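# Move every closet item onto the desk

## Task

Remove all items from the closet and set them on the desk, so that they stay there on their own without the robot holding them; the robot must not tip over or be left leaning.

## Robot and tools

ROBOT. A Stretch 4 mobile manipulator with a single arm: an omni-wheel base, a lift that slides up and down a mast, a telescoping arm that reaches forward, a three-joint wrist (yaw, pitch, roll) and a two-finger gripper. It stands about 1.6 m tall; the base rim lies within 0.23 m of the base origin. Loose items may occasionally get nudged by something outside the robot.

FRAMES. Base frame: origin on the floor under the base centre, x ahead, y to the left, z up. hand_pose is reported in this frame and marks a point between the open fingertips; with all wrist joints at 0 its axes line up with the base frame. Its printed position may be slightly off. The odometry frame is the base frame as it was when the scene began; base_odometry comes from wheel turns only, so slip is counted as motion. Heading runs -3.142 to 3.142, left positive.

execute_actions. Argument "actions": a list holding one action, or empty (empty just reports state and pictures). Optional "cameras": a list from head_camera, head_left_camera, head_right_camera, wrist_camera, all; omitted or null gives all, [] gives none. An action contains "base", "joints" or both, plus optional "pace" and "contact_limits"; alternatively it is {"end_of_arm": "enable_torque"} by itself, which re-powers wrist or gripper motors that cut out.
- "base": exactly one relative move, measured from where the base last reported itself: {"translate_m": d} straight ahead (+) or back, -2 to 2 m; {"strafe_m": d} sideways, left +, -2 to 2 m; {"rotate_rad": d} spin in place, counter-clockwise +, -3.2 to 3.2 rad.
- "joints": a single object keyed by joint name, each value an absolute target (not an offset): lift_m 0 to 1.2 m; arm_m 0 to 0.55 m of extension; wrist_yaw_rad -1.134 to 4.276 (0 straight ahead, + left, 3.14 tucked back, beyond 3.4 the arm may block it); wrist_pitch_rad -1.117 to 4.259 (0 level, 1.57 pointing down); wrist_roll_rad -1.117 to 4.259 (0 fingers level, + turns clockwise viewed from behind); gripper_m -0.038 to 0.141, the fingertip gap in metres, negative meaning the tips press together. Tolerances for done: lift and arm 0.004, yaw and roll 0.02, pitch 0.05, gripper 0.004. Targets outside a joint range get clipped and flagged; other bad values or unknown keys reject the whole call with no motion.
- "pace": "slow", "default", "fast", "max"; base tops out at 0.1/0.3/0.4/0.6 m/s and 1/2/3/4 rad/s, and is further capped when the lift is above 0.2 (down to 0.3 m/s and 1 rad/s at 1.2).
- "contact_limits": {"arm_m": value} from 0 (gentlest) to 0.75 (firmest), default 0.5; how hard the arm may push before halting.
All motions in one action start together. Each action is capped at 15 s. Parts left out of an action may still be driving toward an earlier target.

wait: {"seconds": 0 to 10}; commands nothing, returns the same report. zoom_image: {"camera": name, "region": [x0, y0, x1, y1]} in pixels of that camera's latest full picture, top-left origin, at most 504x504. read_manual: licence text only. finished_scene: {"scene": the current scene number, 1 to 2}; irreversible, and the goal must already hold.

CAMERAS. head_camera (420x560) on the mast top looks forward and down; turn the base to aim it. head_left_camera and head_right_camera are fisheyes (420x672) aimed more steeply down, also showing base and arm. wrist_camera (616x392) looks along the fingers, tips near its bottom edge.

RESULTS. base_status and joint_status describe how the last accepted action ended: "done" (for the base, wheels turned the full amount even if slipping); "off_target" (stopped short, may keep pushing); "contact_stop_at_<key>" (met resistance; that part drops its target and may go slack, so a loaded lift can sag or the base roll); "limit_stop_at_<name>", including own_body (self-collision; move away from the body) and tilt (lean over 6 degrees: lift, arm and wheels go limp until upright); "time_out"; "torque_fault" (a wrist or gripper motor overloaded and went limp; send enable_torque). If a result reports a stop, further motion calls in that same reply are skipped. on_its_own lists unrequested behaviour; "held at" there is the held target, not the position. lidar_m: 12 ranges in metres, 30-degree sectors, first straight ahead then counter-clockwise (4th left, 7th behind, 10th right); "-" means nothing seen or closer than 0.25 m; it sees from about 0.15 m up, so table tops show, but can miss glass and thin legs. wrist_depth_mm: 7x7 grid of median depths, 100 to 2000 mm, rows from top left. turned_by_wheels vs turned_by_imu differing by over ~0.1 rad signals a collision or slip; heading error is roughly their difference. base_tilt gives forward and right lean in degrees (bias up to ~1.5). motor_effort: percent of maximum, sign toward higher joint values, peak in brackets; wheel positive means turning right. Gripper readings and "done" do not prove a hold; a firm squeeze at commanded gripper_m of 0 or more shows in gripper effort, and a load in a level gripper pushes wrist pitch effort away from 0.

GRASPING. Command a gap smaller than the item; squeezing harder pulls it toward the wrist. Tips pressed onto a surface can jam: raise the lift. To unfold at scene start, send lift_m 0.4 with wrist_yaw_rad 0 together.

AVOID. Driving or turning while holding over 1 kg with arm_m beyond 0.2, especially at fast or max; sustained pushing or pulling, worse with the gripper high or a high contact limit; wheels climbing onto low objects; pressing the gripper into things (torque fault); dropping, slamming or hitting items. Tilted-up pitch (below -0.2) with large roll can trigger self-collision stops. Less robot motion time is better.

Each tool is called after ">>>" as name(argument=value, ...) on one line, values as JSON.

## Session

>>> execute_actions(actions=[])

Scene clock: 0.00 s.
base_odometry: x=+0.000 y=+0.000 heading=+0.000 (m, m, rad; odometry frame)
turned_by_wheels: +0.000 (rad since the last result)
turned_by_imu: +0.000 (rad since the last result)
base_tilt: forward=+0.8 right=-0.5 (deg)
lidar_m: 2.38 2.53 1.46 1.48 1.49 1.36 1.39 1.69 1.69 1.72 2.09 2.34
base_status: not commanded
joint_positions: lift_m=+0.160 arm_m=-0.002 wrist_yaw_rad=+3.037 wrist_pitch_rad=-0.014 wrist_roll_rad=-0.014 gripper_m=+0.057
joint_status: not commanded
motor_effort: lift_m=+21 arm_m=+0 wrist_yaw_rad=+0 wrist_pitch_rad=-9 wrist_roll_rad=+2 gripper_m=-2 wheel_0=+0 wheel_1=+0 wheel_2=+0 (%)
hand_pose: x=-0.1090 y=+0.1172 z=+0.3420 quat_wxyz=(+0.053, +0.006, -0.007, +0.999) (m; base frame)
wrist_depth_mm: 142 202 1618 1537 1430 1336 1255 / 111 144 1618 1537 1430 1366 1255 / 112 144 1576 1537 1430 1366 1255 / 121 144 1576 1537 1430 1336 1281 / 142 1708 1618 1499 1464 1336 1255 / 1618 1537 216 1397 197 1281 1255 / 1042 991 904 142 904 798 878
pictures: head_camera, head_left_camera, head_right_camera, wrist_camera
Images, in order (width x height): head_camera 420x560, head_left_camera 420x672, head_right_camera 420x672, wrist_camera 616x392.

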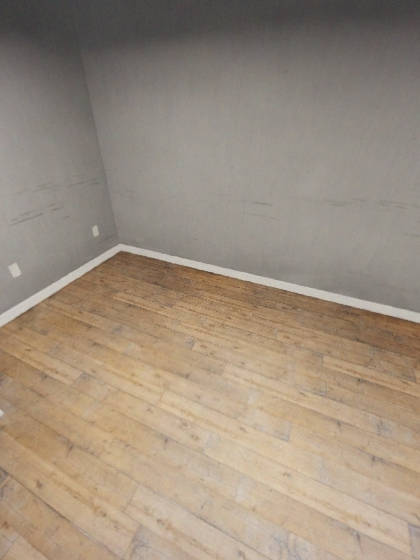

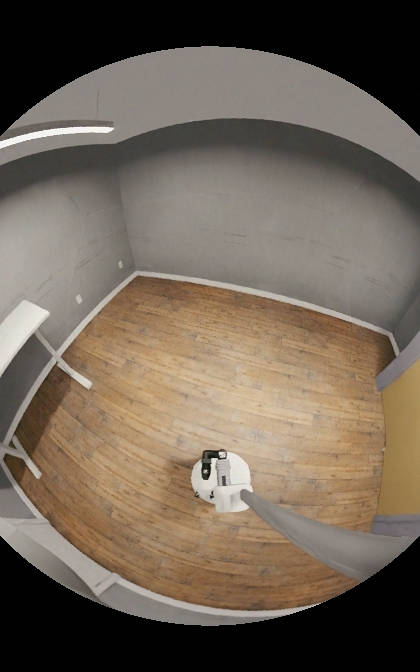

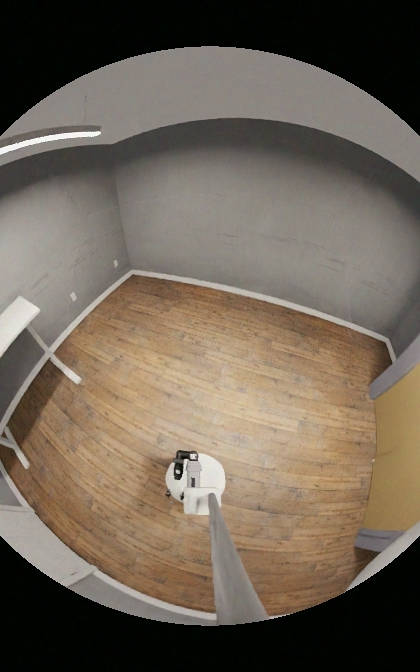

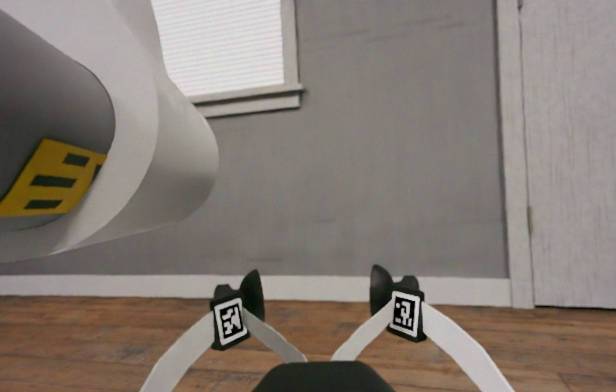

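>>> execute_actions(actions=[{"base":{"rotate_rad":-1.9},"joints":{"lift_m":0.4,"wrist_yaw_rad":0}}])

Scene clock: 2.63 s.
base_odometry: x=+0.000 y=+0.000 heading=-1.899 (m, m, rad; odometry frame)
turned_by_wheels: -1.899 (rad since the last result)
turned_by_imu: -1.856 (rad since the last result)
base_tilt: forward=+0.9 right=-0.5 (deg)
lidar_m: 1.70 1.85 2.40 2.34 2.49 1.51 1.50 1.57 1.40 1.37 1.42 1.72
base_status: done
joint_positions: lift_m=+0.400 arm_m=-0.002 wrist_yaw_rad=+0.001 wrist_pitch_rad=-0.014 wrist_roll_rad=-0.014 gripper_m=+0.057
joint_status: all done
motor_effort: lift_m=+24(27) arm_m=+0(0) wrist_yaw_rad=-1(7) wrist_pitch_rad=-9(8) wrist_roll_rad=+1(1) gripper_m=-1(5) wheel_0=+4(7) wheel_1=+4(9) wheel_2=+4(10) (%)
hand_pose: x=+0.4572 y=-0.0873 z=+0.5819 quat_wxyz=(+1.000, -0.007, -0.007, +0.000) (m; base frame)
wrist_depth_mm: 1618 1576 1499 1499 1430 - - / 1576 1576 1464 1464 1464 - - / 1576 1576 1499 1464 1464 - - / 1618 1576 1499 1464 1464 - - / 1576 1618 1499 1464 1464 - - / 1576 1576 217 1430 197 1863 - / 1537 1576 1397 142 1430 1281 1397
pictures: head_camera, head_left_camera, head_right_camera, wrist_camera
camera_calibration (this result's frames):
wrist_camera: T_world_to_cam=[[0.00310923, -0.999497, -0.0315753, -0.0731984], [0.01029, 0.0316058, -0.999447, 0.637069], [0.999942, 0.0027826, 0.0103831, -0.233335], [0, 0, 0, 1]] pos_world=[0.226994, -0.0926473, 0.636829]
Images, in order (width x height): head_camera 420x560, head_left_camera 420x672, head_right_camera 420x672, wrist_camera 616x392.

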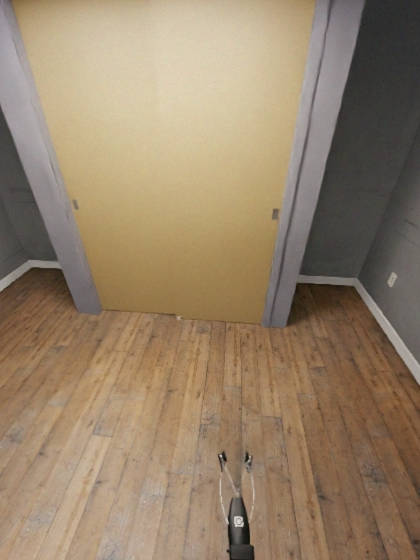

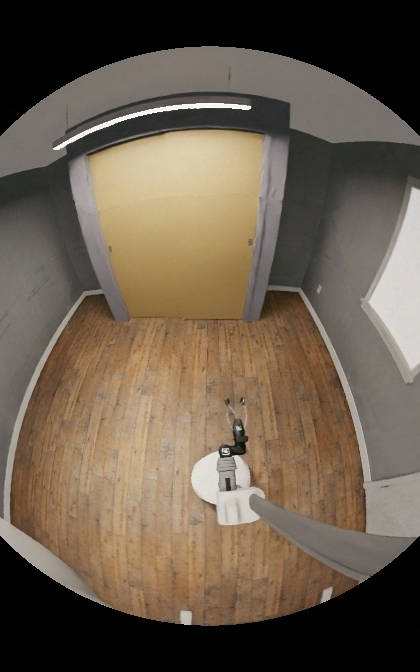

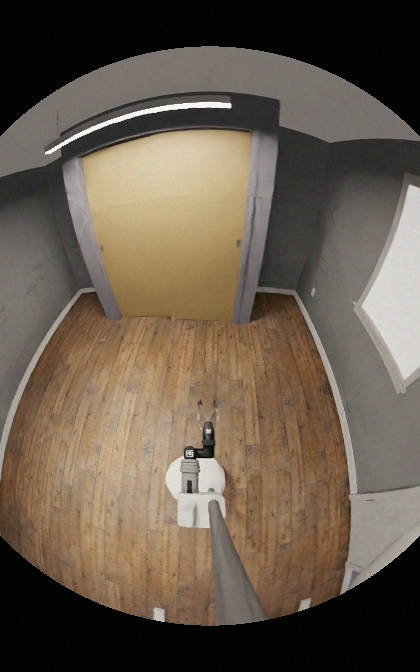

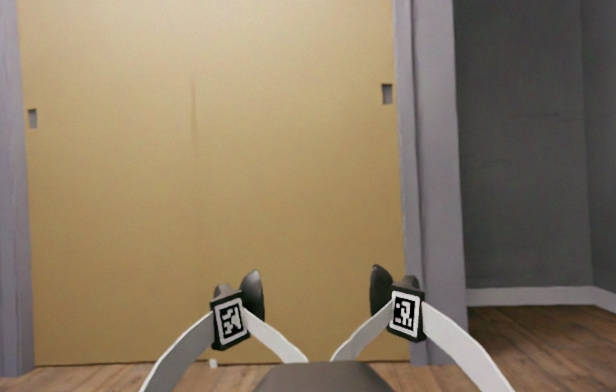

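>>> zoom_image(camera="head_camera", region=[40, 170, 320, 350])

>>> zoom_image(camera="wrist_camera", region=[340, 50, 460, 140])

Region (40, 170, 320, 350) of head_camera's 420x560 image, scaled by 1.800, with more detail than that image has; it fills the top 324 rows of this view, and the rest is white.

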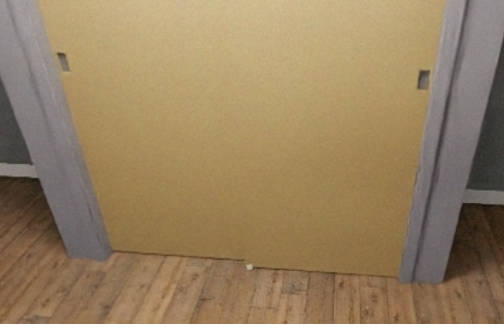

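Region (340, 50, 460, 140) of wrist_camera's 616x392 image, scaled by 4.200; it fills the top 378 rows of this view, and the rest is white.

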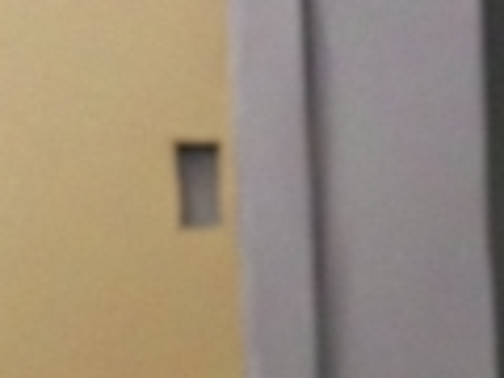

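>>> execute_actions(actions=[{"base":{"rotate_rad":-0.045},"joints":{"lift_m":0.82,"gripper_m":0.0}}], cameras=[])

>>> execute_actions(actions=[{"base":{"translate_m":0.9},"pace":"fast"}], cameras=[])

>>> execute_actions(actions=[{"base":{"strafe_m":-0.22}}], cameras=["head_camera","wrist_camera"])

Scene clock: 7.83 s.
base_odometry: x=+0.000 y=+0.000 heading=-1.944 (m, m, rad; odometry frame)
turned_by_wheels: -0.044 (rad since the last result)
turned_by_imu: -0.045 (rad since the last result)
base_tilt: forward=+0.9 right=-0.4 (deg)
lidar_m: 1.70 1.84 2.44 2.33 2.42 2.37 1.54 1.53 1.40 1.38 1.37 1.76
base_status: done
joint_positions: lift_m=+0.820 arm_m=-0.002 wrist_yaw_rad=+0.000 wrist_pitch_rad=-0.014 wrist_roll_rad=-0.014 gripper_m=+0.000
joint_status: all done
motor_effort: lift_m=+24(28) arm_m=+0(0) wrist_yaw_rad=+0(1) wrist_pitch_rad=-10(9) wrist_roll_rad=+1(0) gripper_m=-3(0) wheel_0=+2(6) wheel_1=+2(6) wheel_2=+2(9) (%)
hand_pose: x=+0.4572 y=-0.0873 z=+1.0019 quat_wxyz=(+1.000, -0.007, -0.007, +0.000) (m; base frame)
wrist_depth_mm: 1537 1537 1464 1430 1464 - - / 1576 1537 1499 1464 1464 - - / 1537 1537 1499 1499 1464 - - / 1537 1537 1464 1464 1464 - - / 1537 1499 1464 1464 1430 - - / 1537 1537 1464 206 204 - - / 1537 1537 174 146 1430 - -
pictures: none
No camera images: the call's "cameras" was empty. Leave "cameras" out to get every camera's image.

Scene clock: 11.53 s.
base_odometry: x=-0.328 y=-0.838 heading=-1.943 (m, m, rad; odometry frame)
turned_by_wheels: +0.000 (rad since the last result)
turned_by_imu: -0.002 (rad since the last result)
base_tilt: forward=+0.8 right=-0.5 (deg)
lidar_m: 0.80 0.85 1.25 2.33 2.42 3.32 3.23 1.93 1.38 1.32 1.45 0.85
base_status: done
joint_positions: lift_m=+0.820 arm_m=-0.002 wrist_yaw_rad=+0.000 wrist_pitch_rad=-0.014 wrist_roll_rad=-0.014 gripper_m=+0.000
joint_status: not commanded
motor_effort: lift_m=+23(24) arm_m=+0(0) wrist_yaw_rad=+0(0) wrist_pitch_rad=-10(9) wrist_roll_rad=+0(1) gripper_m=-7(10) wheel_0=+2(7) wheel_1=+2(7) wheel_2=-2(13) (%)
hand_pose: x=+0.4572 y=-0.0874 z=+1.0019 quat_wxyz=(+1.000, -0.007, -0.007, +0.000) (m; base frame)
wrist_depth_mm: 609 603 597 603 597 574 574 / 609 603 603 597 591 569 574 / 603 603 603 597 597 569 574 / 603 609 597 597 603 574 574 / 609 609 603 603 597 580 574 / 603 609 603 206 204 591 569 / 603 603 175 147 597 564 574
pictures: none
No camera images: the call's "cameras" was empty. Leave "cameras" out to get every camera's image.

Scene clock: 13.57 s.
base_odometry: x=-0.532 y=-0.758 heading=-1.943 (m, m, rad; odometry frame)
turned_by_wheels: +0.000 (rad since the last result)
turned_by_imu: -0.002 (rad since the last result)
base_tilt: forward=+0.8 right=-0.4 (deg)
lidar_m: 0.79 0.83 1.24 2.55 2.65 3.31 2.86 1.67 1.19 1.11 1.18 0.82
base_status: done
joint_positions: lift_m=+0.820 arm_m=-0.002 wrist_yaw_rad=+0.000 wrist_pitch_rad=-0.014 wrist_roll_rad=-0.014 gripper_m=+0.000
joint_status: not commanded
motor_effort: lift_m=+23(23) arm_m=+0(0) wrist_yaw_rad=+1(0) wrist_pitch_rad=-9(9) wrist_roll_rad=+1(2) gripper_m=-8(3) wheel_0=+2(11) wheel_1=-3(13) wheel_2=+0(0) (%)
hand_pose: x=+0.4572 y=-0.0874 z=+1.0019 quat_wxyz=(+1.000, -0.007, -0.007, +0.000) (m; base frame)
wrist_depth_mm: 609 603 597 597 580 1308 1281 / 603 603 603 597 580 1281 1281 / 609 603 603 603 574 1281 1281 / 609 603 603 597 580 1308 1281 / 609 603 603 603 574 1336 1281 / 609 603 603 206 204 1281 1308 / 603 597 175 146 580 580 1281
pictures: head_camera, wrist_camera
camera_calibration (this result's frames):
wrist_camera: T_world_to_cam=[[0.00268403, -0.999498, -0.031575, -0.059864], [0.0103032, 0.0316011, -0.999447, 1.05688], [0.999943, 0.00235722, 0.0103829, -0.237696], [0, 0, 0, 1]] pos_world=[0.226954, -0.0926721, 1.05687]
Images, in order (width x height): head_camera 420x560, wrist_camera 616x392.

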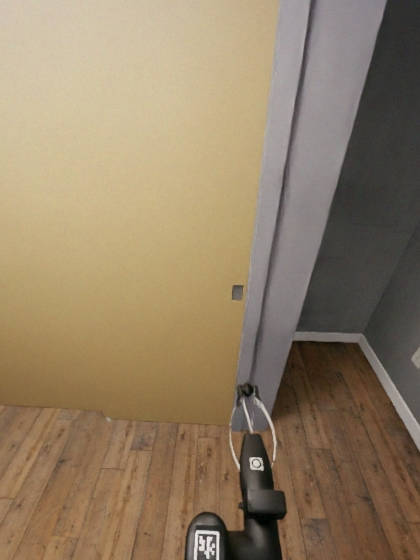

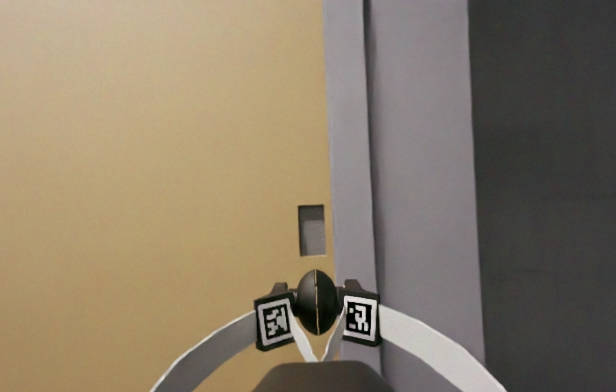

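>>> execute_actions(actions=[{"joints":{"arm_m":0.29},"contact_limits":{"arm_m":0.15}}], cameras=["head_camera","wrist_camera"])

Scene clock: 16.30 s.
base_odometry: x=-0.532 y=-0.758 heading=-1.943 (m, m, rad; odometry frame)
turned_by_wheels: +0.000 (rad since the last result)
turned_by_imu: -0.001 (rad since the last result)
base_tilt: forward=+0.8 right=-0.4 (deg)
lidar_m: 0.77 0.85 1.22 2.54 2.66 3.32 2.85 1.68 1.16 1.12 1.17 0.82
base_status: not commanded
joint_positions: lift_m=+0.820 arm_m=+0.288 wrist_yaw_rad=+0.000 wrist_pitch_rad=-0.014 wrist_roll_rad=-0.014 gripper_m=+0.000
joint_status: all done
motor_effort: lift_m=+23(23) arm_m=+9(10) wrist_yaw_rad=+0(0) wrist_pitch_rad=-9(9) wrist_roll_rad=+2(1) gripper_m=-4(7) wheel_0=+2(2) wheel_1=-3(3) wheel_2=+0(0) (%)
contact_limits: arm_m 0.15
hand_pose: x=+0.7478 y=-0.0874 z=+1.0020 quat_wxyz=(+1.000, -0.007, -0.007, +0.000) (m; base frame)
wrist_depth_mm: 312 312 309 309 277 289 289 / 312 310 310 307 277 289 289 / 314 310 310 309 277 289 289 / 312 312 310 309 277 290 290 / 314 312 309 320 277 289 289 / 314 312 310 206 204 289 289 / 312 312 174 146 276 289 287
pictures: head_camera, wrist_camera
camera_calibration (this result's frames):
wrist_camera: T_world_to_cam=[[0.00259979, -0.999498, -0.0315748, -0.0606055], [0.0104482, 0.0316003, -0.999446, 1.05381], [0.999942, 0.00226845, 0.0105251, -0.528395], [0, 0, 0, 1]] pos_world=[0.517512, -0.0926773, 1.05688]
Images, in order (width x height): head_camera 420x560, wrist_camera 616x392.

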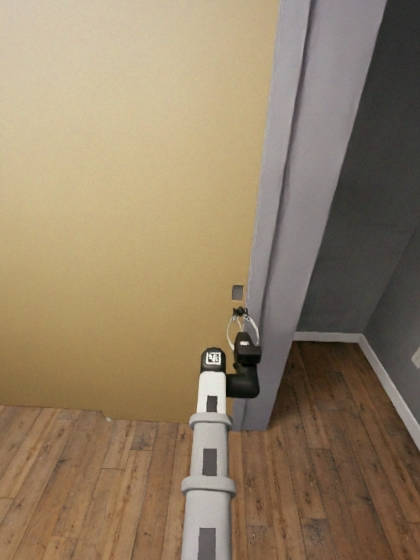

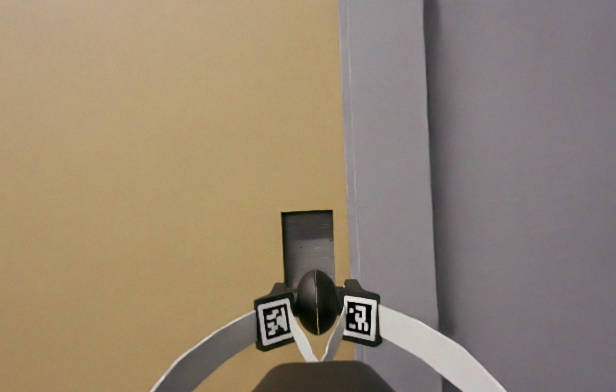

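>>> execute_actions(actions=[{"base":{"strafe_m":0.009},"joints":{"lift_m":0.83,"arm_m":0.33},"contact_limits":{"arm_m":0.15},"pace":"slow"}], cameras=["wrist_camera"])

Scene clock: 18.50 s.
base_odometry: x=-0.524 y=-0.761 heading=-1.943 (m, m, rad; odometry frame)
turned_by_wheels: +0.000 (rad since the last result)
turned_by_imu: -0.001 (rad since the last result)
base_tilt: forward=+0.9 right=-0.4 (deg)
lidar_m: 0.79 0.84 1.21 2.53 2.67 3.31 2.76 1.68 1.18 1.13 1.17 0.82
base_status: done
joint_positions: lift_m=+0.830 arm_m=+0.328 wrist_yaw_rad=+0.000 wrist_pitch_rad=-0.014 wrist_roll_rad=-0.014 gripper_m=+0.000
joint_status: all done
motor_effort: lift_m=+24(25) arm_m=+9(9) wrist_yaw_rad=+0(1) wrist_pitch_rad=-9(9) wrist_roll_rad=+2(1) gripper_m=-8(5) wheel_0=-3(6) wheel_1=+3(4) wheel_2=+0(3) (%)
contact_limits: arm_m 0.15
hand_pose: x=+0.7877 y=-0.0874 z=+1.0119 quat_wxyz=(+1.000, -0.007, -0.007, +0.000) (m; base frame)
wrist_depth_mm: 273 272 270 270 237 249 249 / 273 271 270 268 236 249 250 / 273 272 270 268 237 250 250 / 272 272 270 268 236 250 250 / 273 272 270 279 237 250 249 / 272 271 271 206 204 249 248 / 272 271 174 146 237 236 249
pictures: wrist_camera
camera_calibration (this result's frames):
wrist_camera: T_world_to_cam=[[0.00259996, -0.999498, -0.0315748, -0.0603959], [0.0104482, 0.0316003, -0.999446, 1.06332], [0.999942, 0.00226862, 0.0105252, -0.568484], [0, 0, 0, 1]] pos_world=[0.557498, -0.0926773, 1.06681]
Images, in order (width x height): wrist_camera 616x392.

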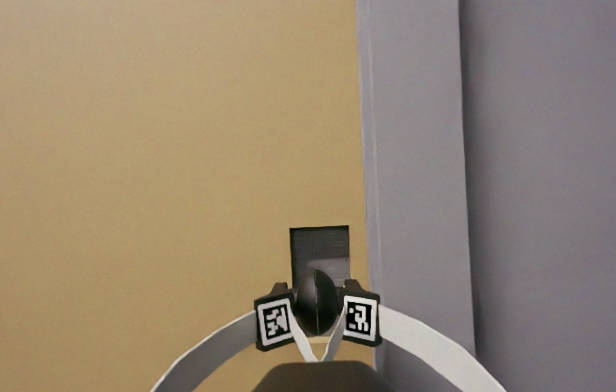

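>>> execute_actions(actions=[{"joints":{"arm_m":0.365},"contact_limits":{"arm_m":0.15},"pace":"slow"}], cameras=["wrist_camera"])

Scene clock: 20.23 s.
base_odometry: x=-0.524 y=-0.761 heading=-1.943 (m, m, rad; odometry frame)
turned_by_wheels: +0.000 (rad since the last result)
turned_by_imu: -0.001 (rad since the last result)
base_tilt: forward=+1.0 right=-0.4 (deg)
lidar_m: 0.79 0.84 1.23 2.55 2.66 3.31 2.76 1.69 1.19 1.13 1.19 0.82
base_status: not commanded
joint_positions: lift_m=+0.830 arm_m=+0.363 wrist_yaw_rad=+0.000 wrist_pitch_rad=-0.014 wrist_roll_rad=-0.014 gripper_m=+0.000
joint_status: all done
motor_effort: lift_m=+24(24) arm_m=+9(9) wrist_yaw_rad=+0(1) wrist_pitch_rad=-9(9) wrist_roll_rad=+1(1) gripper_m=-6(6) wheel_0=-2(3) wheel_1=+3(4) wheel_2=+0(0) (%)
contact_limits: arm_m 0.15
hand_pose: x=+0.8227 y=-0.0874 z=+1.0119 quat_wxyz=(+1.000, -0.007, -0.007, +0.000) (m; base frame)
wrist_depth_mm: 236 236 236 234 202 202 215 / 236 236 234 235 202 202 215 / 237 236 235 235 202 202 214 / 237 236 236 235 203 201 215 / 236 236 235 244 202 202 215 / 236 236 236 206 202 202 215 / 237 236 174 147 203 202 215
pictures: wrist_camera
camera_calibration (this result's frames):
wrist_camera: T_world_to_cam=[[0.0025998, -0.999498, -0.0315748, -0.0604868], [0.0104483, 0.0316003, -0.999446, 1.06296], [0.999942, 0.00226845, 0.0105252, -0.603478], [0, 0, 0, 1]] pos_world=[0.592494, -0.0926773, 1.06681]
Images, in order (width x height): wrist_camera 616x392.

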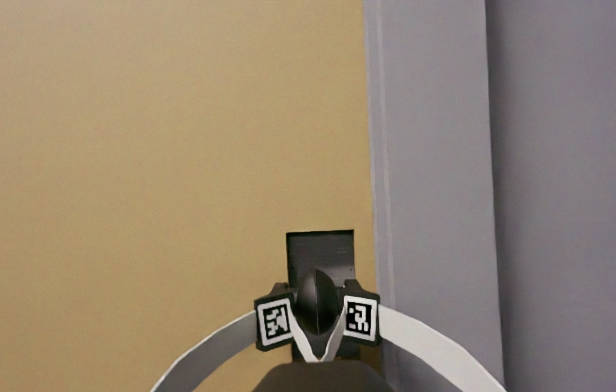

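>>> execute_actions(actions=[{"joints":{"arm_m":0.375},"contact_limits":{"arm_m":0.15},"pace":"slow"}], cameras=["wrist_camera"])

>>> execute_actions(actions=[{"base":{"strafe_m":0.08},"pace":"slow"}], cameras=["wrist_camera","head_camera"])

Scene clock: 21.70 s.
base_odometry: x=-0.524 y=-0.761 heading=-1.944 (m, m, rad; odometry frame)
turned_by_wheels: +0.000 (rad since the last result)
turned_by_imu: -0.001 (rad since the last result)
base_tilt: forward=+0.7 right=-0.4 (deg)
lidar_m: 0.78 0.84 1.24 2.54 2.63 3.32 2.75 1.69 1.18 1.13 1.21 0.82
base_status: not commanded
joint_positions: lift_m=+0.830 arm_m=+0.371 wrist_yaw_rad=-0.006 wrist_pitch_rad=-0.014 wrist_roll_rad=-0.014 gripper_m=+0.000
joint_status: arm_m contact_stop (moved +0.007 of +0.012)
on_its_own: arm_m is slack since a contact_stop (your +0.375 is given up); wrist_yaw_rad is at rest, and its effort (+18) is outside its rest range (-13 to +13)
motor_effort: lift_m=+24(24) arm_m=+0(17) wrist_yaw_rad=+18(17) wrist_pitch_rad=-7(10) wrist_roll_rad=+1(0) gripper_m=-2(2) wheel_0=+1(3) wheel_1=+3(3) wheel_2=-5(6) (%)
contact_limits: arm_m 0.15
hand_pose: x=+0.8296 y=-0.0891 z=+1.0120 quat_wxyz=(+1.000, -0.007, -0.007, -0.003) (m; base frame)
wrist_depth_mm: 232 232 231 230 198 197 210 / 233 231 229 230 198 197 210 / 232 232 231 230 197 197 210 / 232 232 230 230 198 198 210 / 232 231 231 240 198 197 210 / 233 232 232 203 198 197 211 / 233 233 180 149 197 198 211
pictures: wrist_camera
camera_calibration (this result's frames):
wrist_camera: T_world_to_cam=[[-0.00331086, -0.999496, -0.0315738, -0.0573052], [0.010849, 0.0315362, -0.999444, 1.06267], [0.999936, -0.00365156, 0.0107391, -0.611101], [0, 0, 0, 1]] pos_world=[0.599343, -0.0930203, 1.06683]
Images, in order (width x height): wrist_camera 616x392.

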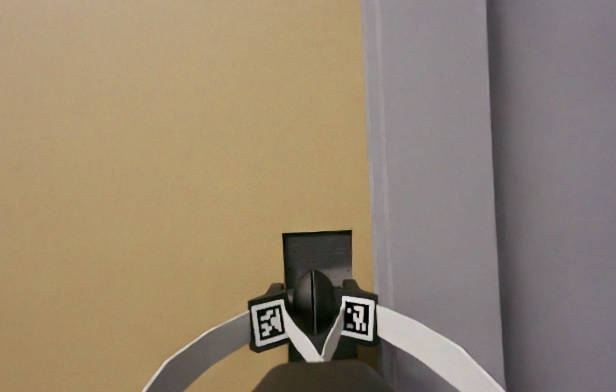

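not run: a stop came earlier in this reply.

>>> execute_actions(actions=[{"base":{"strafe_m":0.1},"joints":{"arm_m":0.368},"pace":"slow"}], cameras=["wrist_camera","head_camera"])

Scene clock: 24.33 s.
base_odometry: x=-0.431 y=-0.798 heading=-1.944 (m, m, rad; odometry frame)
turned_by_wheels: -0.001 (rad since the last result)
turned_by_imu: -0.003 (rad since the last result)
base_tilt: forward=+0.8 right=-0.4 (deg)
lidar_m: 0.81 0.85 1.23 2.44 2.54 3.32 3.24 1.81 1.29 1.22 1.32 0.82
base_status: done
joint_positions: lift_m=+0.830 arm_m=+0.369 wrist_yaw_rad=-0.005 wrist_pitch_rad=-0.014 wrist_roll_rad=-0.014 gripper_m=+0.000
joint_status: all done
on_its_own: wrist_yaw_rad is at rest, and its effort (+15) is outside its rest range (-13 to +13)
motor_effort: lift_m=+24(24) arm_m=-6(7) wrist_yaw_rad=+15(43) wrist_pitch_rad=-10(9) wrist_roll_rad=+1(2) gripper_m=-5(6) wheel_0=-7(17) wheel_1=+2(7) wheel_2=-5(3) (%)
hand_pose: x=+0.8279 y=-0.0890 z=+1.0119 quat_wxyz=(+1.000, -0.007, -0.007, -0.003) (m; base frame)
wrist_depth_mm: 233 232 231 230 759 286 212 / 234 232 231 230 768 289 212 / 233 233 232 231 539 294 211 / 234 233 232 231 732 297 215 / 233 233 232 232 741 304 213 / 233 233 232 204 204 310 214 / 233 232 173 148 230 260 218
pictures: head_camera, wrist_camera
camera_calibration (this result's frames):
wrist_camera: T_world_to_cam=[[-0.00278258, -0.999498, -0.0315751, -0.0575949], [0.0105491, 0.0315441, -0.999447, 1.06285], [0.99994, -0.00311413, 0.010456, -0.60907], [0, 0, 0, 1]] pos_world=[0.597662, -0.0929894, 1.06681]
Images, in order (width x height): head_camera 420x560, wrist_camera 616x392.

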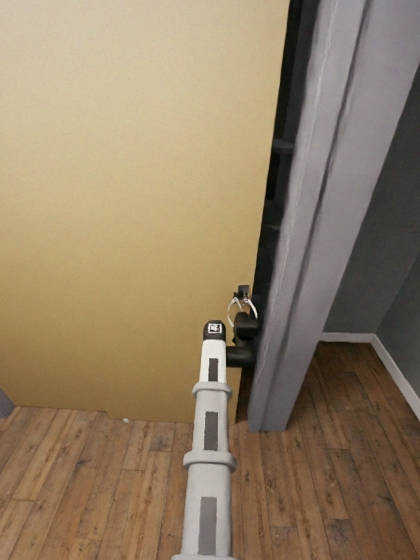

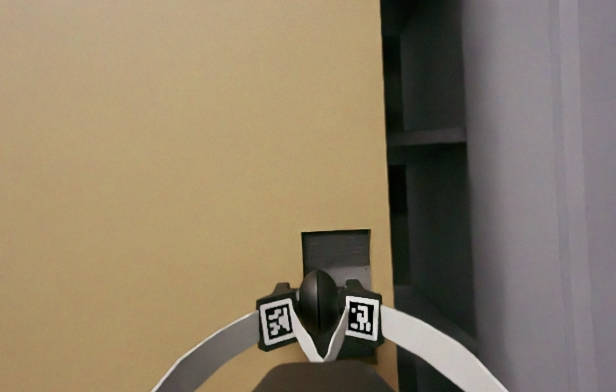

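>>> execute_actions(actions=[{"base":{"strafe_m":0.3},"joints":{"arm_m":0.369},"pace":"slow"}], cameras=["wrist_camera","head_camera"])

Scene clock: 28.80 s.
base_odometry: x=-0.152 y=-0.907 heading=-1.945 (m, m, rad; odometry frame)
turned_by_wheels: -0.001 (rad since the last result)
turned_by_imu: -0.005 (rad since the last result)
base_tilt: forward=+0.9 right=-0.4 (deg)
lidar_m: 0.80 0.85 1.21 2.15 2.25 3.07 3.23 2.22 1.61 1.52 1.63 0.93
base_status: done
joint_positions: lift_m=+0.830 arm_m=+0.369 wrist_yaw_rad=-0.005 wrist_pitch_rad=-0.014 wrist_roll_rad=-0.014 gripper_m=+0.000
joint_status: all done
on_its_own: wrist_yaw_rad is at rest, and its effort (+15) is outside its rest range (-13 to +13)
motor_effort: lift_m=+24(24) arm_m=+0(5) wrist_yaw_rad=+15(32) wrist_pitch_rad=-10(9) wrist_roll_rad=+1(2) gripper_m=-8(9) wheel_0=-8(16) wheel_1=+2(3) wheel_2=-4(4) (%)
hand_pose: x=+0.8280 y=-0.0889 z=+1.0119 quat_wxyz=(+1.000, -0.007, -0.007, -0.003) (m; base frame)
wrist_depth_mm: 232 233 232 232 831 917 778 / 234 232 232 231 931 946 778 / 233 232 232 231 544 699 715 / 232 233 231 232 946 946 788 / 233 232 232 232 960 931 809 / 234 233 232 202 191 723 707 / 233 232 171 144 231 539 750
pictures: head_camera, wrist_camera
camera_calibration (this result's frames):
wrist_camera: T_world_to_cam=[[-0.00249453, -0.999498, -0.0315754, -0.0577501], [0.0105402, 0.0315475, -0.999447, 1.06286], [0.999941, -0.00282596, 0.0104562, -0.609073], [0, 0, 0, 1]] pos_world=[0.597691, -0.0929728, 1.06681]
Images, in order (width x height): head_camera 420x560, wrist_camera 616x392.

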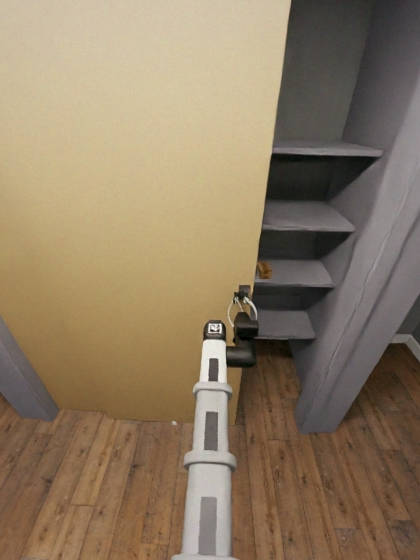

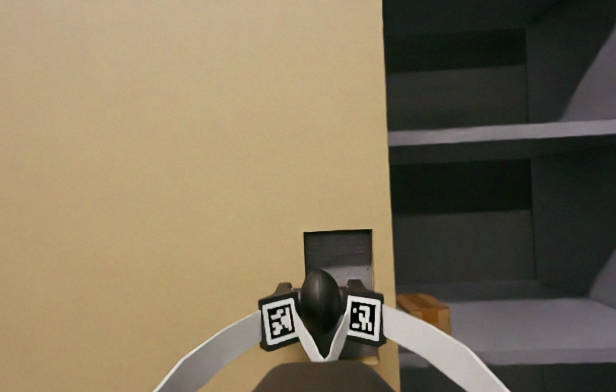

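>>> execute_actions(actions=[{"base":{"strafe_m":0.27},"joints":{"arm_m":0.369},"pace":"slow"}], cameras=["wrist_camera","head_camera"])

Scene clock: 33.10 s.
base_odometry: x=+0.099 y=-1.006 heading=-1.946 (m, m, rad; odometry frame)
turned_by_wheels: -0.001 (rad since the last result)
turned_by_imu: -0.004 (rad since the last result)
base_tilt: forward=+0.8 right=-0.4 (deg)
lidar_m: 0.79 0.84 1.14 1.88 1.98 2.66 3.23 2.60 1.87 1.79 1.13 1.11
base_status: done
joint_positions: lift_m=+0.830 arm_m=+0.369 wrist_yaw_rad=-0.005 wrist_pitch_rad=-0.014 wrist_roll_rad=-0.014 gripper_m=+0.000
joint_status: all done
on_its_own: wrist_yaw_rad is at rest, and its effort (+16) is outside its rest range (-13 to +13)
motor_effort: lift_m=+24(24) arm_m=+0(1) wrist_yaw_rad=+16(29) wrist_pitch_rad=-8(8) wrist_roll_rad=+0(2) gripper_m=-6(6) wheel_0=-8(14) wheel_1=+2(5) wheel_2=-2(3) (%)
hand_pose: x=+0.8279 y=-0.0890 z=+1.0119 quat_wxyz=(+1.000, -0.007, -0.007, -0.003) (m; base frame)
wrist_depth_mm: 233 232 233 232 831 904 946 / 232 232 232 232 946 946 931 / 231 232 232 232 539 715 788 / 233 232 232 231 931 931 946 / 233 232 233 232 946 931 960 / 233 232 232 203 191 732 621 / 233 232 171 144 232 539 931
pictures: head_camera, wrist_camera
camera_calibration (this result's frames):
wrist_camera: T_world_to_cam=[[-0.00294333, -0.999497, -0.0315754, -0.0575078], [0.0105542, 0.0315427, -0.999447, 1.06285], [0.99994, -0.00327495, 0.010456, -0.609074], [0, 0, 0, 1]] pos_world=[0.59765, -0.0929987, 1.06681]
Images, in order (width x height): head_camera 420x560, wrist_camera 616x392.

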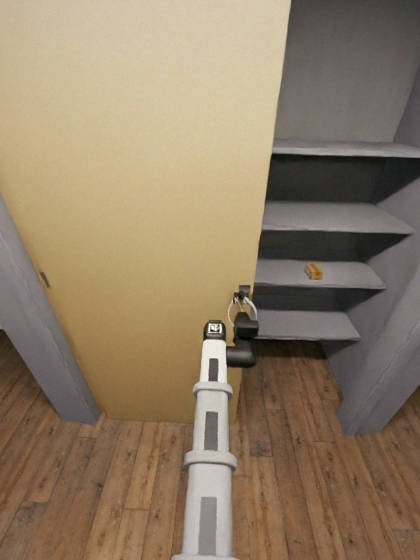

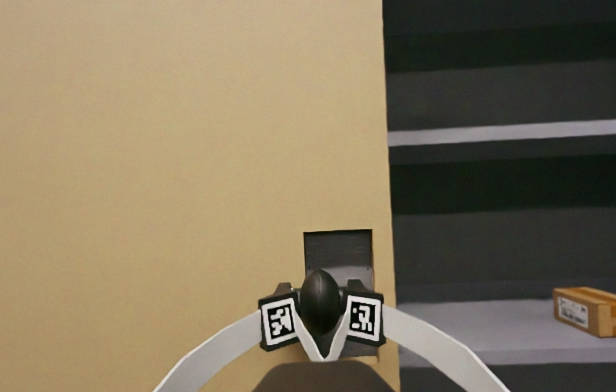

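>>> execute_actions(actions=[{"joints":{"arm_m":0.25},"base":{"strafe_m":-0.006}}], cameras=[])

>>> execute_actions(actions=[{"joints":{"arm_m":0.0,"lift_m":0.72,"gripper_m":0.12},"base":{"strafe_m":-0.40}}])

Scene clock: 35.30 s.
base_odometry: x=+0.093 y=-1.004 heading=-1.946 (m, m, rad; odometry frame)
turned_by_wheels: +0.000 (rad since the last result)
turned_by_imu: -0.001 (rad since the last result)
base_tilt: forward=+0.8 right=-0.3 (deg)
lidar_m: 0.80 0.85 1.11 1.88 1.96 2.68 3.23 2.59 1.84 1.77 1.15 1.10
base_status: done
joint_positions: lift_m=+0.830 arm_m=+0.252 wrist_yaw_rad=+0.000 wrist_pitch_rad=-0.014 wrist_roll_rad=-0.014 gripper_m=+0.000
joint_status: all done
motor_effort: lift_m=+24(24) arm_m=-9(9) wrist_yaw_rad=+0(17) wrist_pitch_rad=-8(9) wrist_roll_rad=+1(3) gripper_m=-5(9) wheel_0=-1(5) wheel_1=-1(10) wheel_2=-1(5) (%)
hand_pose: x=+0.7110 y=-0.0874 z=+1.0119 quat_wxyz=(+1.000, -0.007, -0.007, +0.000) (m; base frame)
wrist_depth_mm: 347 347 345 347 891 904 960 / 347 349 345 345 1060 1060 1042 / 347 347 347 347 1042 991 1060 / 349 347 345 345 1060 1042 1060 / 347 347 345 355 1060 1060 1060 / 347 347 347 206 204 732 683 / 347 347 174 147 1060 1060 1042
pictures: none
No camera images: the call's "cameras" was empty. Leave "cameras" out to get every camera's image.

Scene clock: 37.97 s.
base_odometry: x=-0.279 y=-0.857 heading=-1.946 (m, m, rad; odometry frame)
turned_by_wheels: +0.000 (rad since the last result)
turned_by_imu: -0.002 (rad since the last result)
base_tilt: forward=+0.9 right=-0.6 (deg)
lidar_m: 1.11 0.86 1.15 2.28 2.37 3.24 3.23 2.03 1.47 1.40 1.51 0.88
base_status: done
joint_positions: lift_m=+0.720 arm_m=+0.002 wrist_yaw_rad=+0.000 wrist_pitch_rad=-0.013 wrist_roll_rad=-0.014 gripper_m=+0.120
joint_status: all done
motor_effort: lift_m=+19(22) arm_m=-9(9) wrist_yaw_rad=+1(1) wrist_pitch_rad=-8(9) wrist_roll_rad=+1(1) gripper_m=+0(8) wheel_0=+1(11) wheel_1=-2(7) wheel_2=+0(0) (%)
hand_pose: x=+0.4610 y=-0.0874 z=+0.9023 quat_wxyz=(+1.000, -0.007, -0.007, +0.000) (m; base frame)
wrist_depth_mm: 597 1042 1098 1118 1138 647 574 / 603 1308 1308 1281 1281 654 574 / 591 1255 1336 1160 1255 661 574 / 603 1336 1308 1308 1308 676 580 / 603 1255 1336 1336 1308 676 574 / 597 1308 1308 1308 1308 209 574 / 603 1078 1182 141 1098 931 574
pictures: head_camera, head_left_camera, head_right_camera, wrist_camera
camera_calibration (this result's frames):
wrist_camera: T_world_to_cam=[[0.00247982, -0.999498, -0.0315753, -0.0629841], [0.010202, 0.0315991, -0.999449, 0.957294], [0.999945, 0.00215632, 0.0102753, -0.24037], [0, 0, 0, 1]] pos_world=[0.230747, -0.0926838, 0.957248]
Images, in order (width x height): head_camera 420x560, head_left_camera 420x672, head_right_camera 420x672, wrist_camera 616x392.

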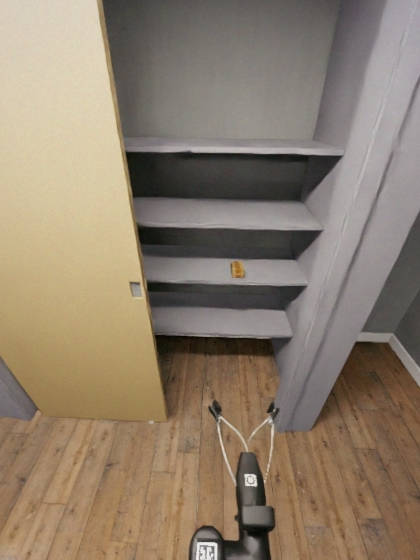

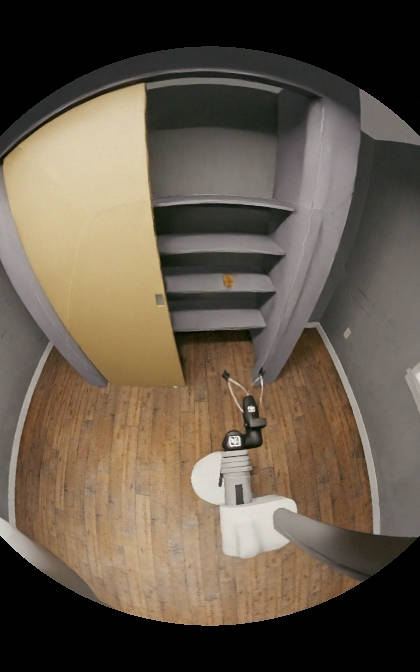

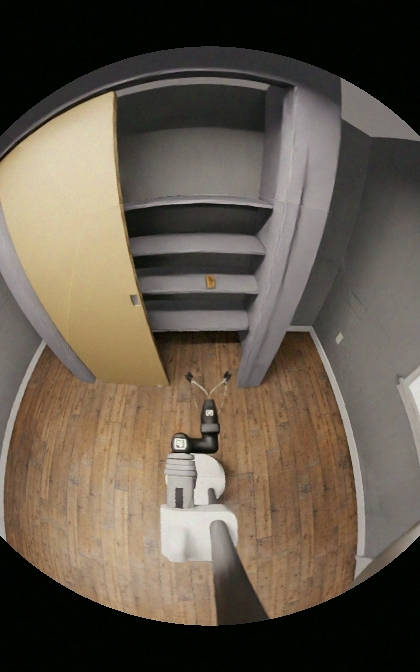

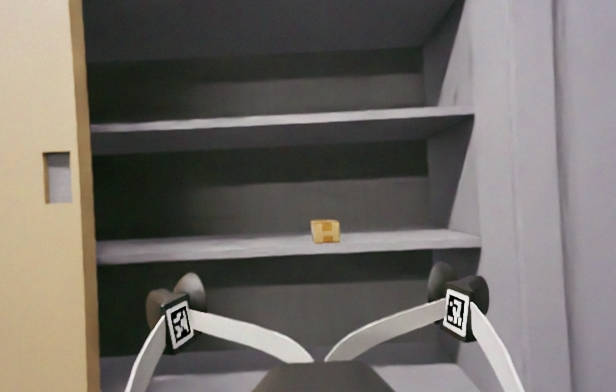

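>>> execute_actions(actions=[{"joints":{"lift_m":0.705,"arm_m":0.15},"base":{"translate_m":0.4}}])

Scene clock: 41.77 s.
base_odometry: x=-0.425 y=-1.229 heading=-1.946 (m, m, rad; odometry frame)
turned_by_wheels: +0.000 (rad since the last result)
turned_by_imu: -0.002 (rad since the last result)
base_tilt: forward=+0.8 right=-0.5 (deg)
lidar_m: 0.72 0.47 0.60 2.29 2.38 3.25 3.69 2.02 1.47 1.39 0.55 0.53
base_status: done
joint_positions: lift_m=+0.705 arm_m=+0.148 wrist_yaw_rad=+0.000 wrist_pitch_rad=-0.014 wrist_roll_rad=-0.014 gripper_m=+0.120
joint_status: all done
motor_effort: lift_m=+18(15) arm_m=+9(10) wrist_yaw_rad=+0(1) wrist_pitch_rad=-9(10) wrist_roll_rad=+0(1) gripper_m=+3(0) wheel_0=+3(4) wheel_1=+3(5) wheel_2=+0(11) (%)
hand_pose: x=+0.6078 y=-0.0874 z=+0.8873 quat_wxyz=(+1.000, -0.007, -0.007, +0.000) (m; base frame)
wrist_depth_mm: 418 424 430 439 455 469 488 / 603 615 640 661 676 707 580 / 778 778 778 778 768 768 597 / 778 768 768 768 768 768 597 / 778 778 741 500 621 603 554 / 402 373 368 382 368 209 387 / 778 778 768 142 768 778 609
pictures: head_camera, head_left_camera, head_right_camera, wrist_camera
camera_calibration (this result's frames):
wrist_camera: T_world_to_cam=[[0.00255005, -0.999498, -0.0315752, -0.0638433], [0.0102736, 0.0315999, -0.999448, 0.940811], [0.999944, 0.00222425, 0.010349, -0.387076], [0, 0, 0, 1]] pos_world=[0.377551, -0.0926798, 0.942282]
Images, in order (width x height): head_camera 420x560, head_left_camera 420x672, head_right_camera 420x672, wrist_camera 616x392.

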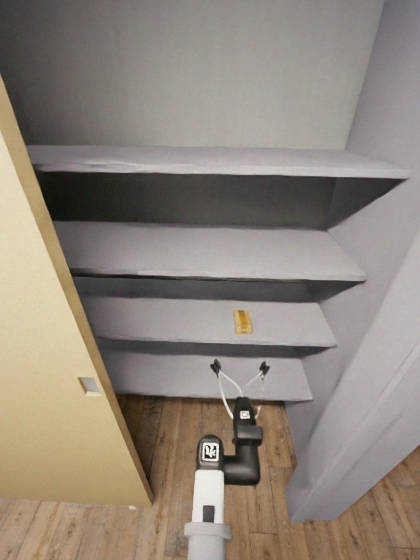

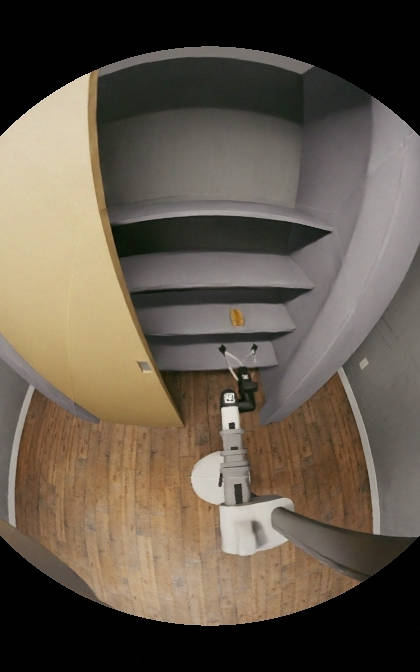

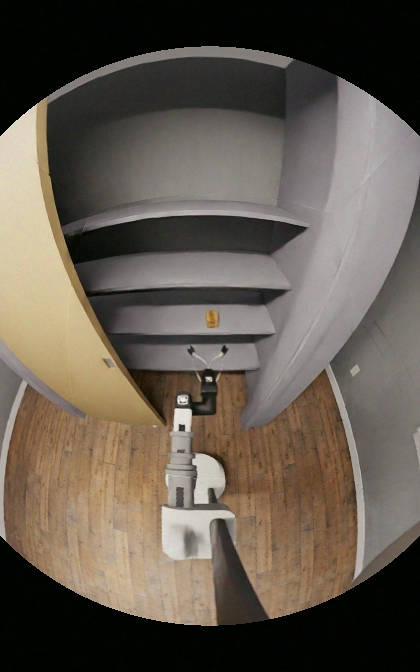

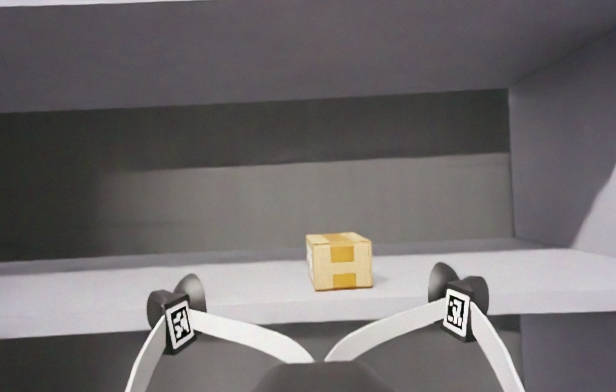

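>>> execute_actions(actions=[{"joints":{"lift_m":0.698,"arm_m":0.27},"base":{"strafe_m":-0.024},"contact_limits":{"arm_m":0.15}}], cameras=["wrist_camera"])

Scene clock: 43.73 s.
base_odometry: x=-0.447 y=-1.221 heading=-1.946 (m, m, rad; odometry frame)
turned_by_wheels: +0.000 (rad since the last result)
turned_by_imu: -0.001 (rad since the last result)
base_tilt: forward=+0.7 right=-0.4 (deg)
lidar_m: 0.72 0.51 0.59 2.31 2.40 3.28 3.65 2.03 1.42 1.38 0.56 0.52
base_status: done
joint_positions: lift_m=+0.698 arm_m=+0.268 wrist_yaw_rad=+0.000 wrist_pitch_rad=-0.014 wrist_roll_rad=-0.014 gripper_m=+0.120
joint_status: all done
motor_effort: lift_m=+17(18) arm_m=+9(9) wrist_yaw_rad=+0(1) wrist_pitch_rad=-10(9) wrist_roll_rad=-1(1) gripper_m=+1(4) wheel_0=+0(11) wheel_1=-1(13) wheel_2=+0(1) (%)
contact_limits: arm_m 0.15
hand_pose: x=+0.7278 y=-0.0874 z=+0.8804 quat_wxyz=(+1.000, -0.007, -0.007, +0.000) (m; base frame)
wrist_depth_mm: 433 439 445 459 473 488 496 / 627 640 654 647 647 647 554 / 654 661 654 661 654 647 559 / 661 661 661 654 647 647 564 / 661 661 654 291 585 559 517 / 366 320 297 279 282 210 293 / 251 251 250 142 248 248 530
pictures: wrist_camera
camera_calibration (this result's frames):
wrist_camera: T_world_to_cam=[[0.0025299, -0.999498, -0.031575, -0.0643596], [0.0102915, 0.0315995, -0.999448, 0.932639], [0.999944, 0.00220355, 0.0103663, -0.506997], [0, 0, 0, 1]] pos_world=[0.497533, -0.092681, 0.935347]
Images, in order (width x height): wrist_camera 616x392.

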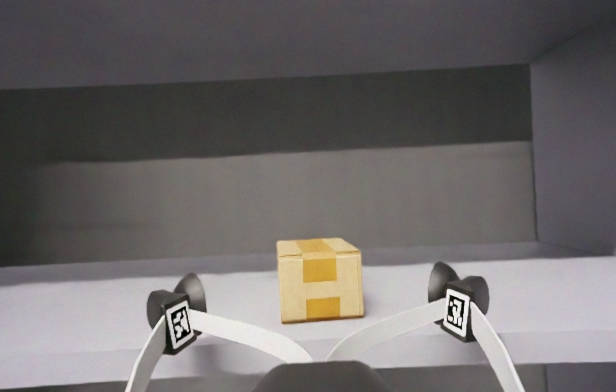

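>>> execute_actions(actions=[{"joints":{"arm_m":0.37},"contact_limits":{"arm_m":0.15}}], cameras=["wrist_camera"])

>>> execute_actions(actions=[{"joints":{"gripper_m":0.02}}], cameras=["wrist_camera"])

Scene clock: 45.57 s.
base_odometry: x=-0.447 y=-1.221 heading=-1.946 (m, m, rad; odometry frame)
turned_by_wheels: +0.000 (rad since the last result)
turned_by_imu: -0.001 (rad since the last result)
base_tilt: forward=+0.7 right=-0.4 (deg)
lidar_m: 0.72 0.50 0.60 2.30 2.39 3.27 3.66 2.00 1.43 1.37 0.54 0.51
base_status: not commanded
joint_positions: lift_m=+0.698 arm_m=+0.368 wrist_yaw_rad=+0.000 wrist_pitch_rad=-0.014 wrist_roll_rad=-0.014 gripper_m=+0.120
joint_status: all done
motor_effort: lift_m=+17(17) arm_m=+9(11) wrist_yaw_rad=+0(2) wrist_pitch_rad=-10(9) wrist_roll_rad=+1(1) gripper_m=+1(2) wheel_0=+0(0) wheel_1=-1(1) wheel_2=+0(0) (%)
contact_limits: arm_m 0.15
hand_pose: x=+0.8278 y=-0.0874 z=+0.8804 quat_wxyz=(+1.000, -0.007, -0.007, +0.000) (m; base frame)
wrist_depth_mm: 433 439 445 455 473 488 496 / 564 559 554 554 554 554 549 / 554 559 554 559 554 549 554 / 554 554 559 554 554 549 554 / 554 554 554 554 554 549 517 / 366 320 222 180 185 209 291 / 235 213 216 141 190 193 202
pictures: wrist_camera
camera_calibration (this result's frames):
wrist_camera: T_world_to_cam=[[0.0024994, -0.999498, -0.0315752, -0.0645961], [0.0102923, 0.0315993, -0.999448, 0.931609], [0.999944, 0.00217304, 0.0103662, -0.606996], [0, 0, 0, 1]] pos_world=[0.597535, -0.0926828, 0.935347]
Images, in order (width x height): wrist_camera 616x392.

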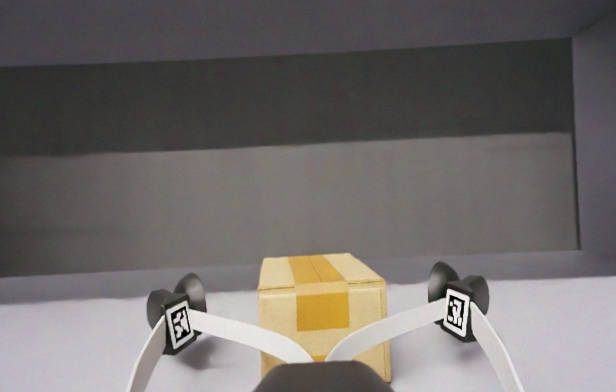

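Scene clock: 47.43 s.
base_odometry: x=-0.447 y=-1.221 heading=-1.946 (m, m, rad; odometry frame)
turned_by_wheels: +0.000 (rad since the last result)
turned_by_imu: -0.001 (rad since the last result)
base_tilt: forward=+0.9 right=-0.5 (deg)
lidar_m: 0.72 0.50 0.58 2.30 2.40 3.27 3.66 2.03 1.43 1.37 0.56 0.51
base_status: not commanded
joint_positions: lift_m=+0.698 arm_m=+0.368 wrist_yaw_rad=+0.000 wrist_pitch_rad=-0.014 wrist_roll_rad=-0.014 gripper_m=+0.020
joint_status: all done
motor_effort: lift_m=+17(18) arm_m=+9(9) wrist_yaw_rad=+0(0) wrist_pitch_rad=-9(9) wrist_roll_rad=+2(1) gripper_m=-19(20) wheel_0=+0(1) wheel_1=-1(1) wheel_2=+0(0) (%)
hand_pose: x=+0.8278 y=-0.0874 z=+0.8804 quat_wxyz=(+1.000, -0.007, -0.007, +0.000) (m; base frame)
wrist_depth_mm: 433 439 449 459 473 488 492 / 554 559 554 554 554 554 554 / 559 559 554 554 554 554 549 / 559 559 554 554 554 554 554 / 559 559 559 554 554 549 517 / 366 347 193 169 179 297 290 / 235 200 195 151 183 182 202
pictures: wrist_camera
camera_calibration (this result's frames):
wrist_camera: T_world_to_cam=[[0.00250653, -0.999498, -0.0315749, -0.0646002], [0.0102919, 0.0315991, -0.999448, 0.931609], [0.999944, 0.00218018, 0.010366, -0.606998], [0, 0, 0, 1]] pos_world=[0.597538, -0.0926824, 0.935347]
Images, in order (width x height): wrist_camera 616x392.

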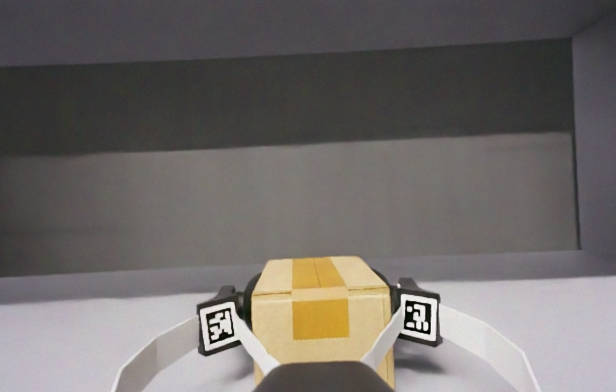

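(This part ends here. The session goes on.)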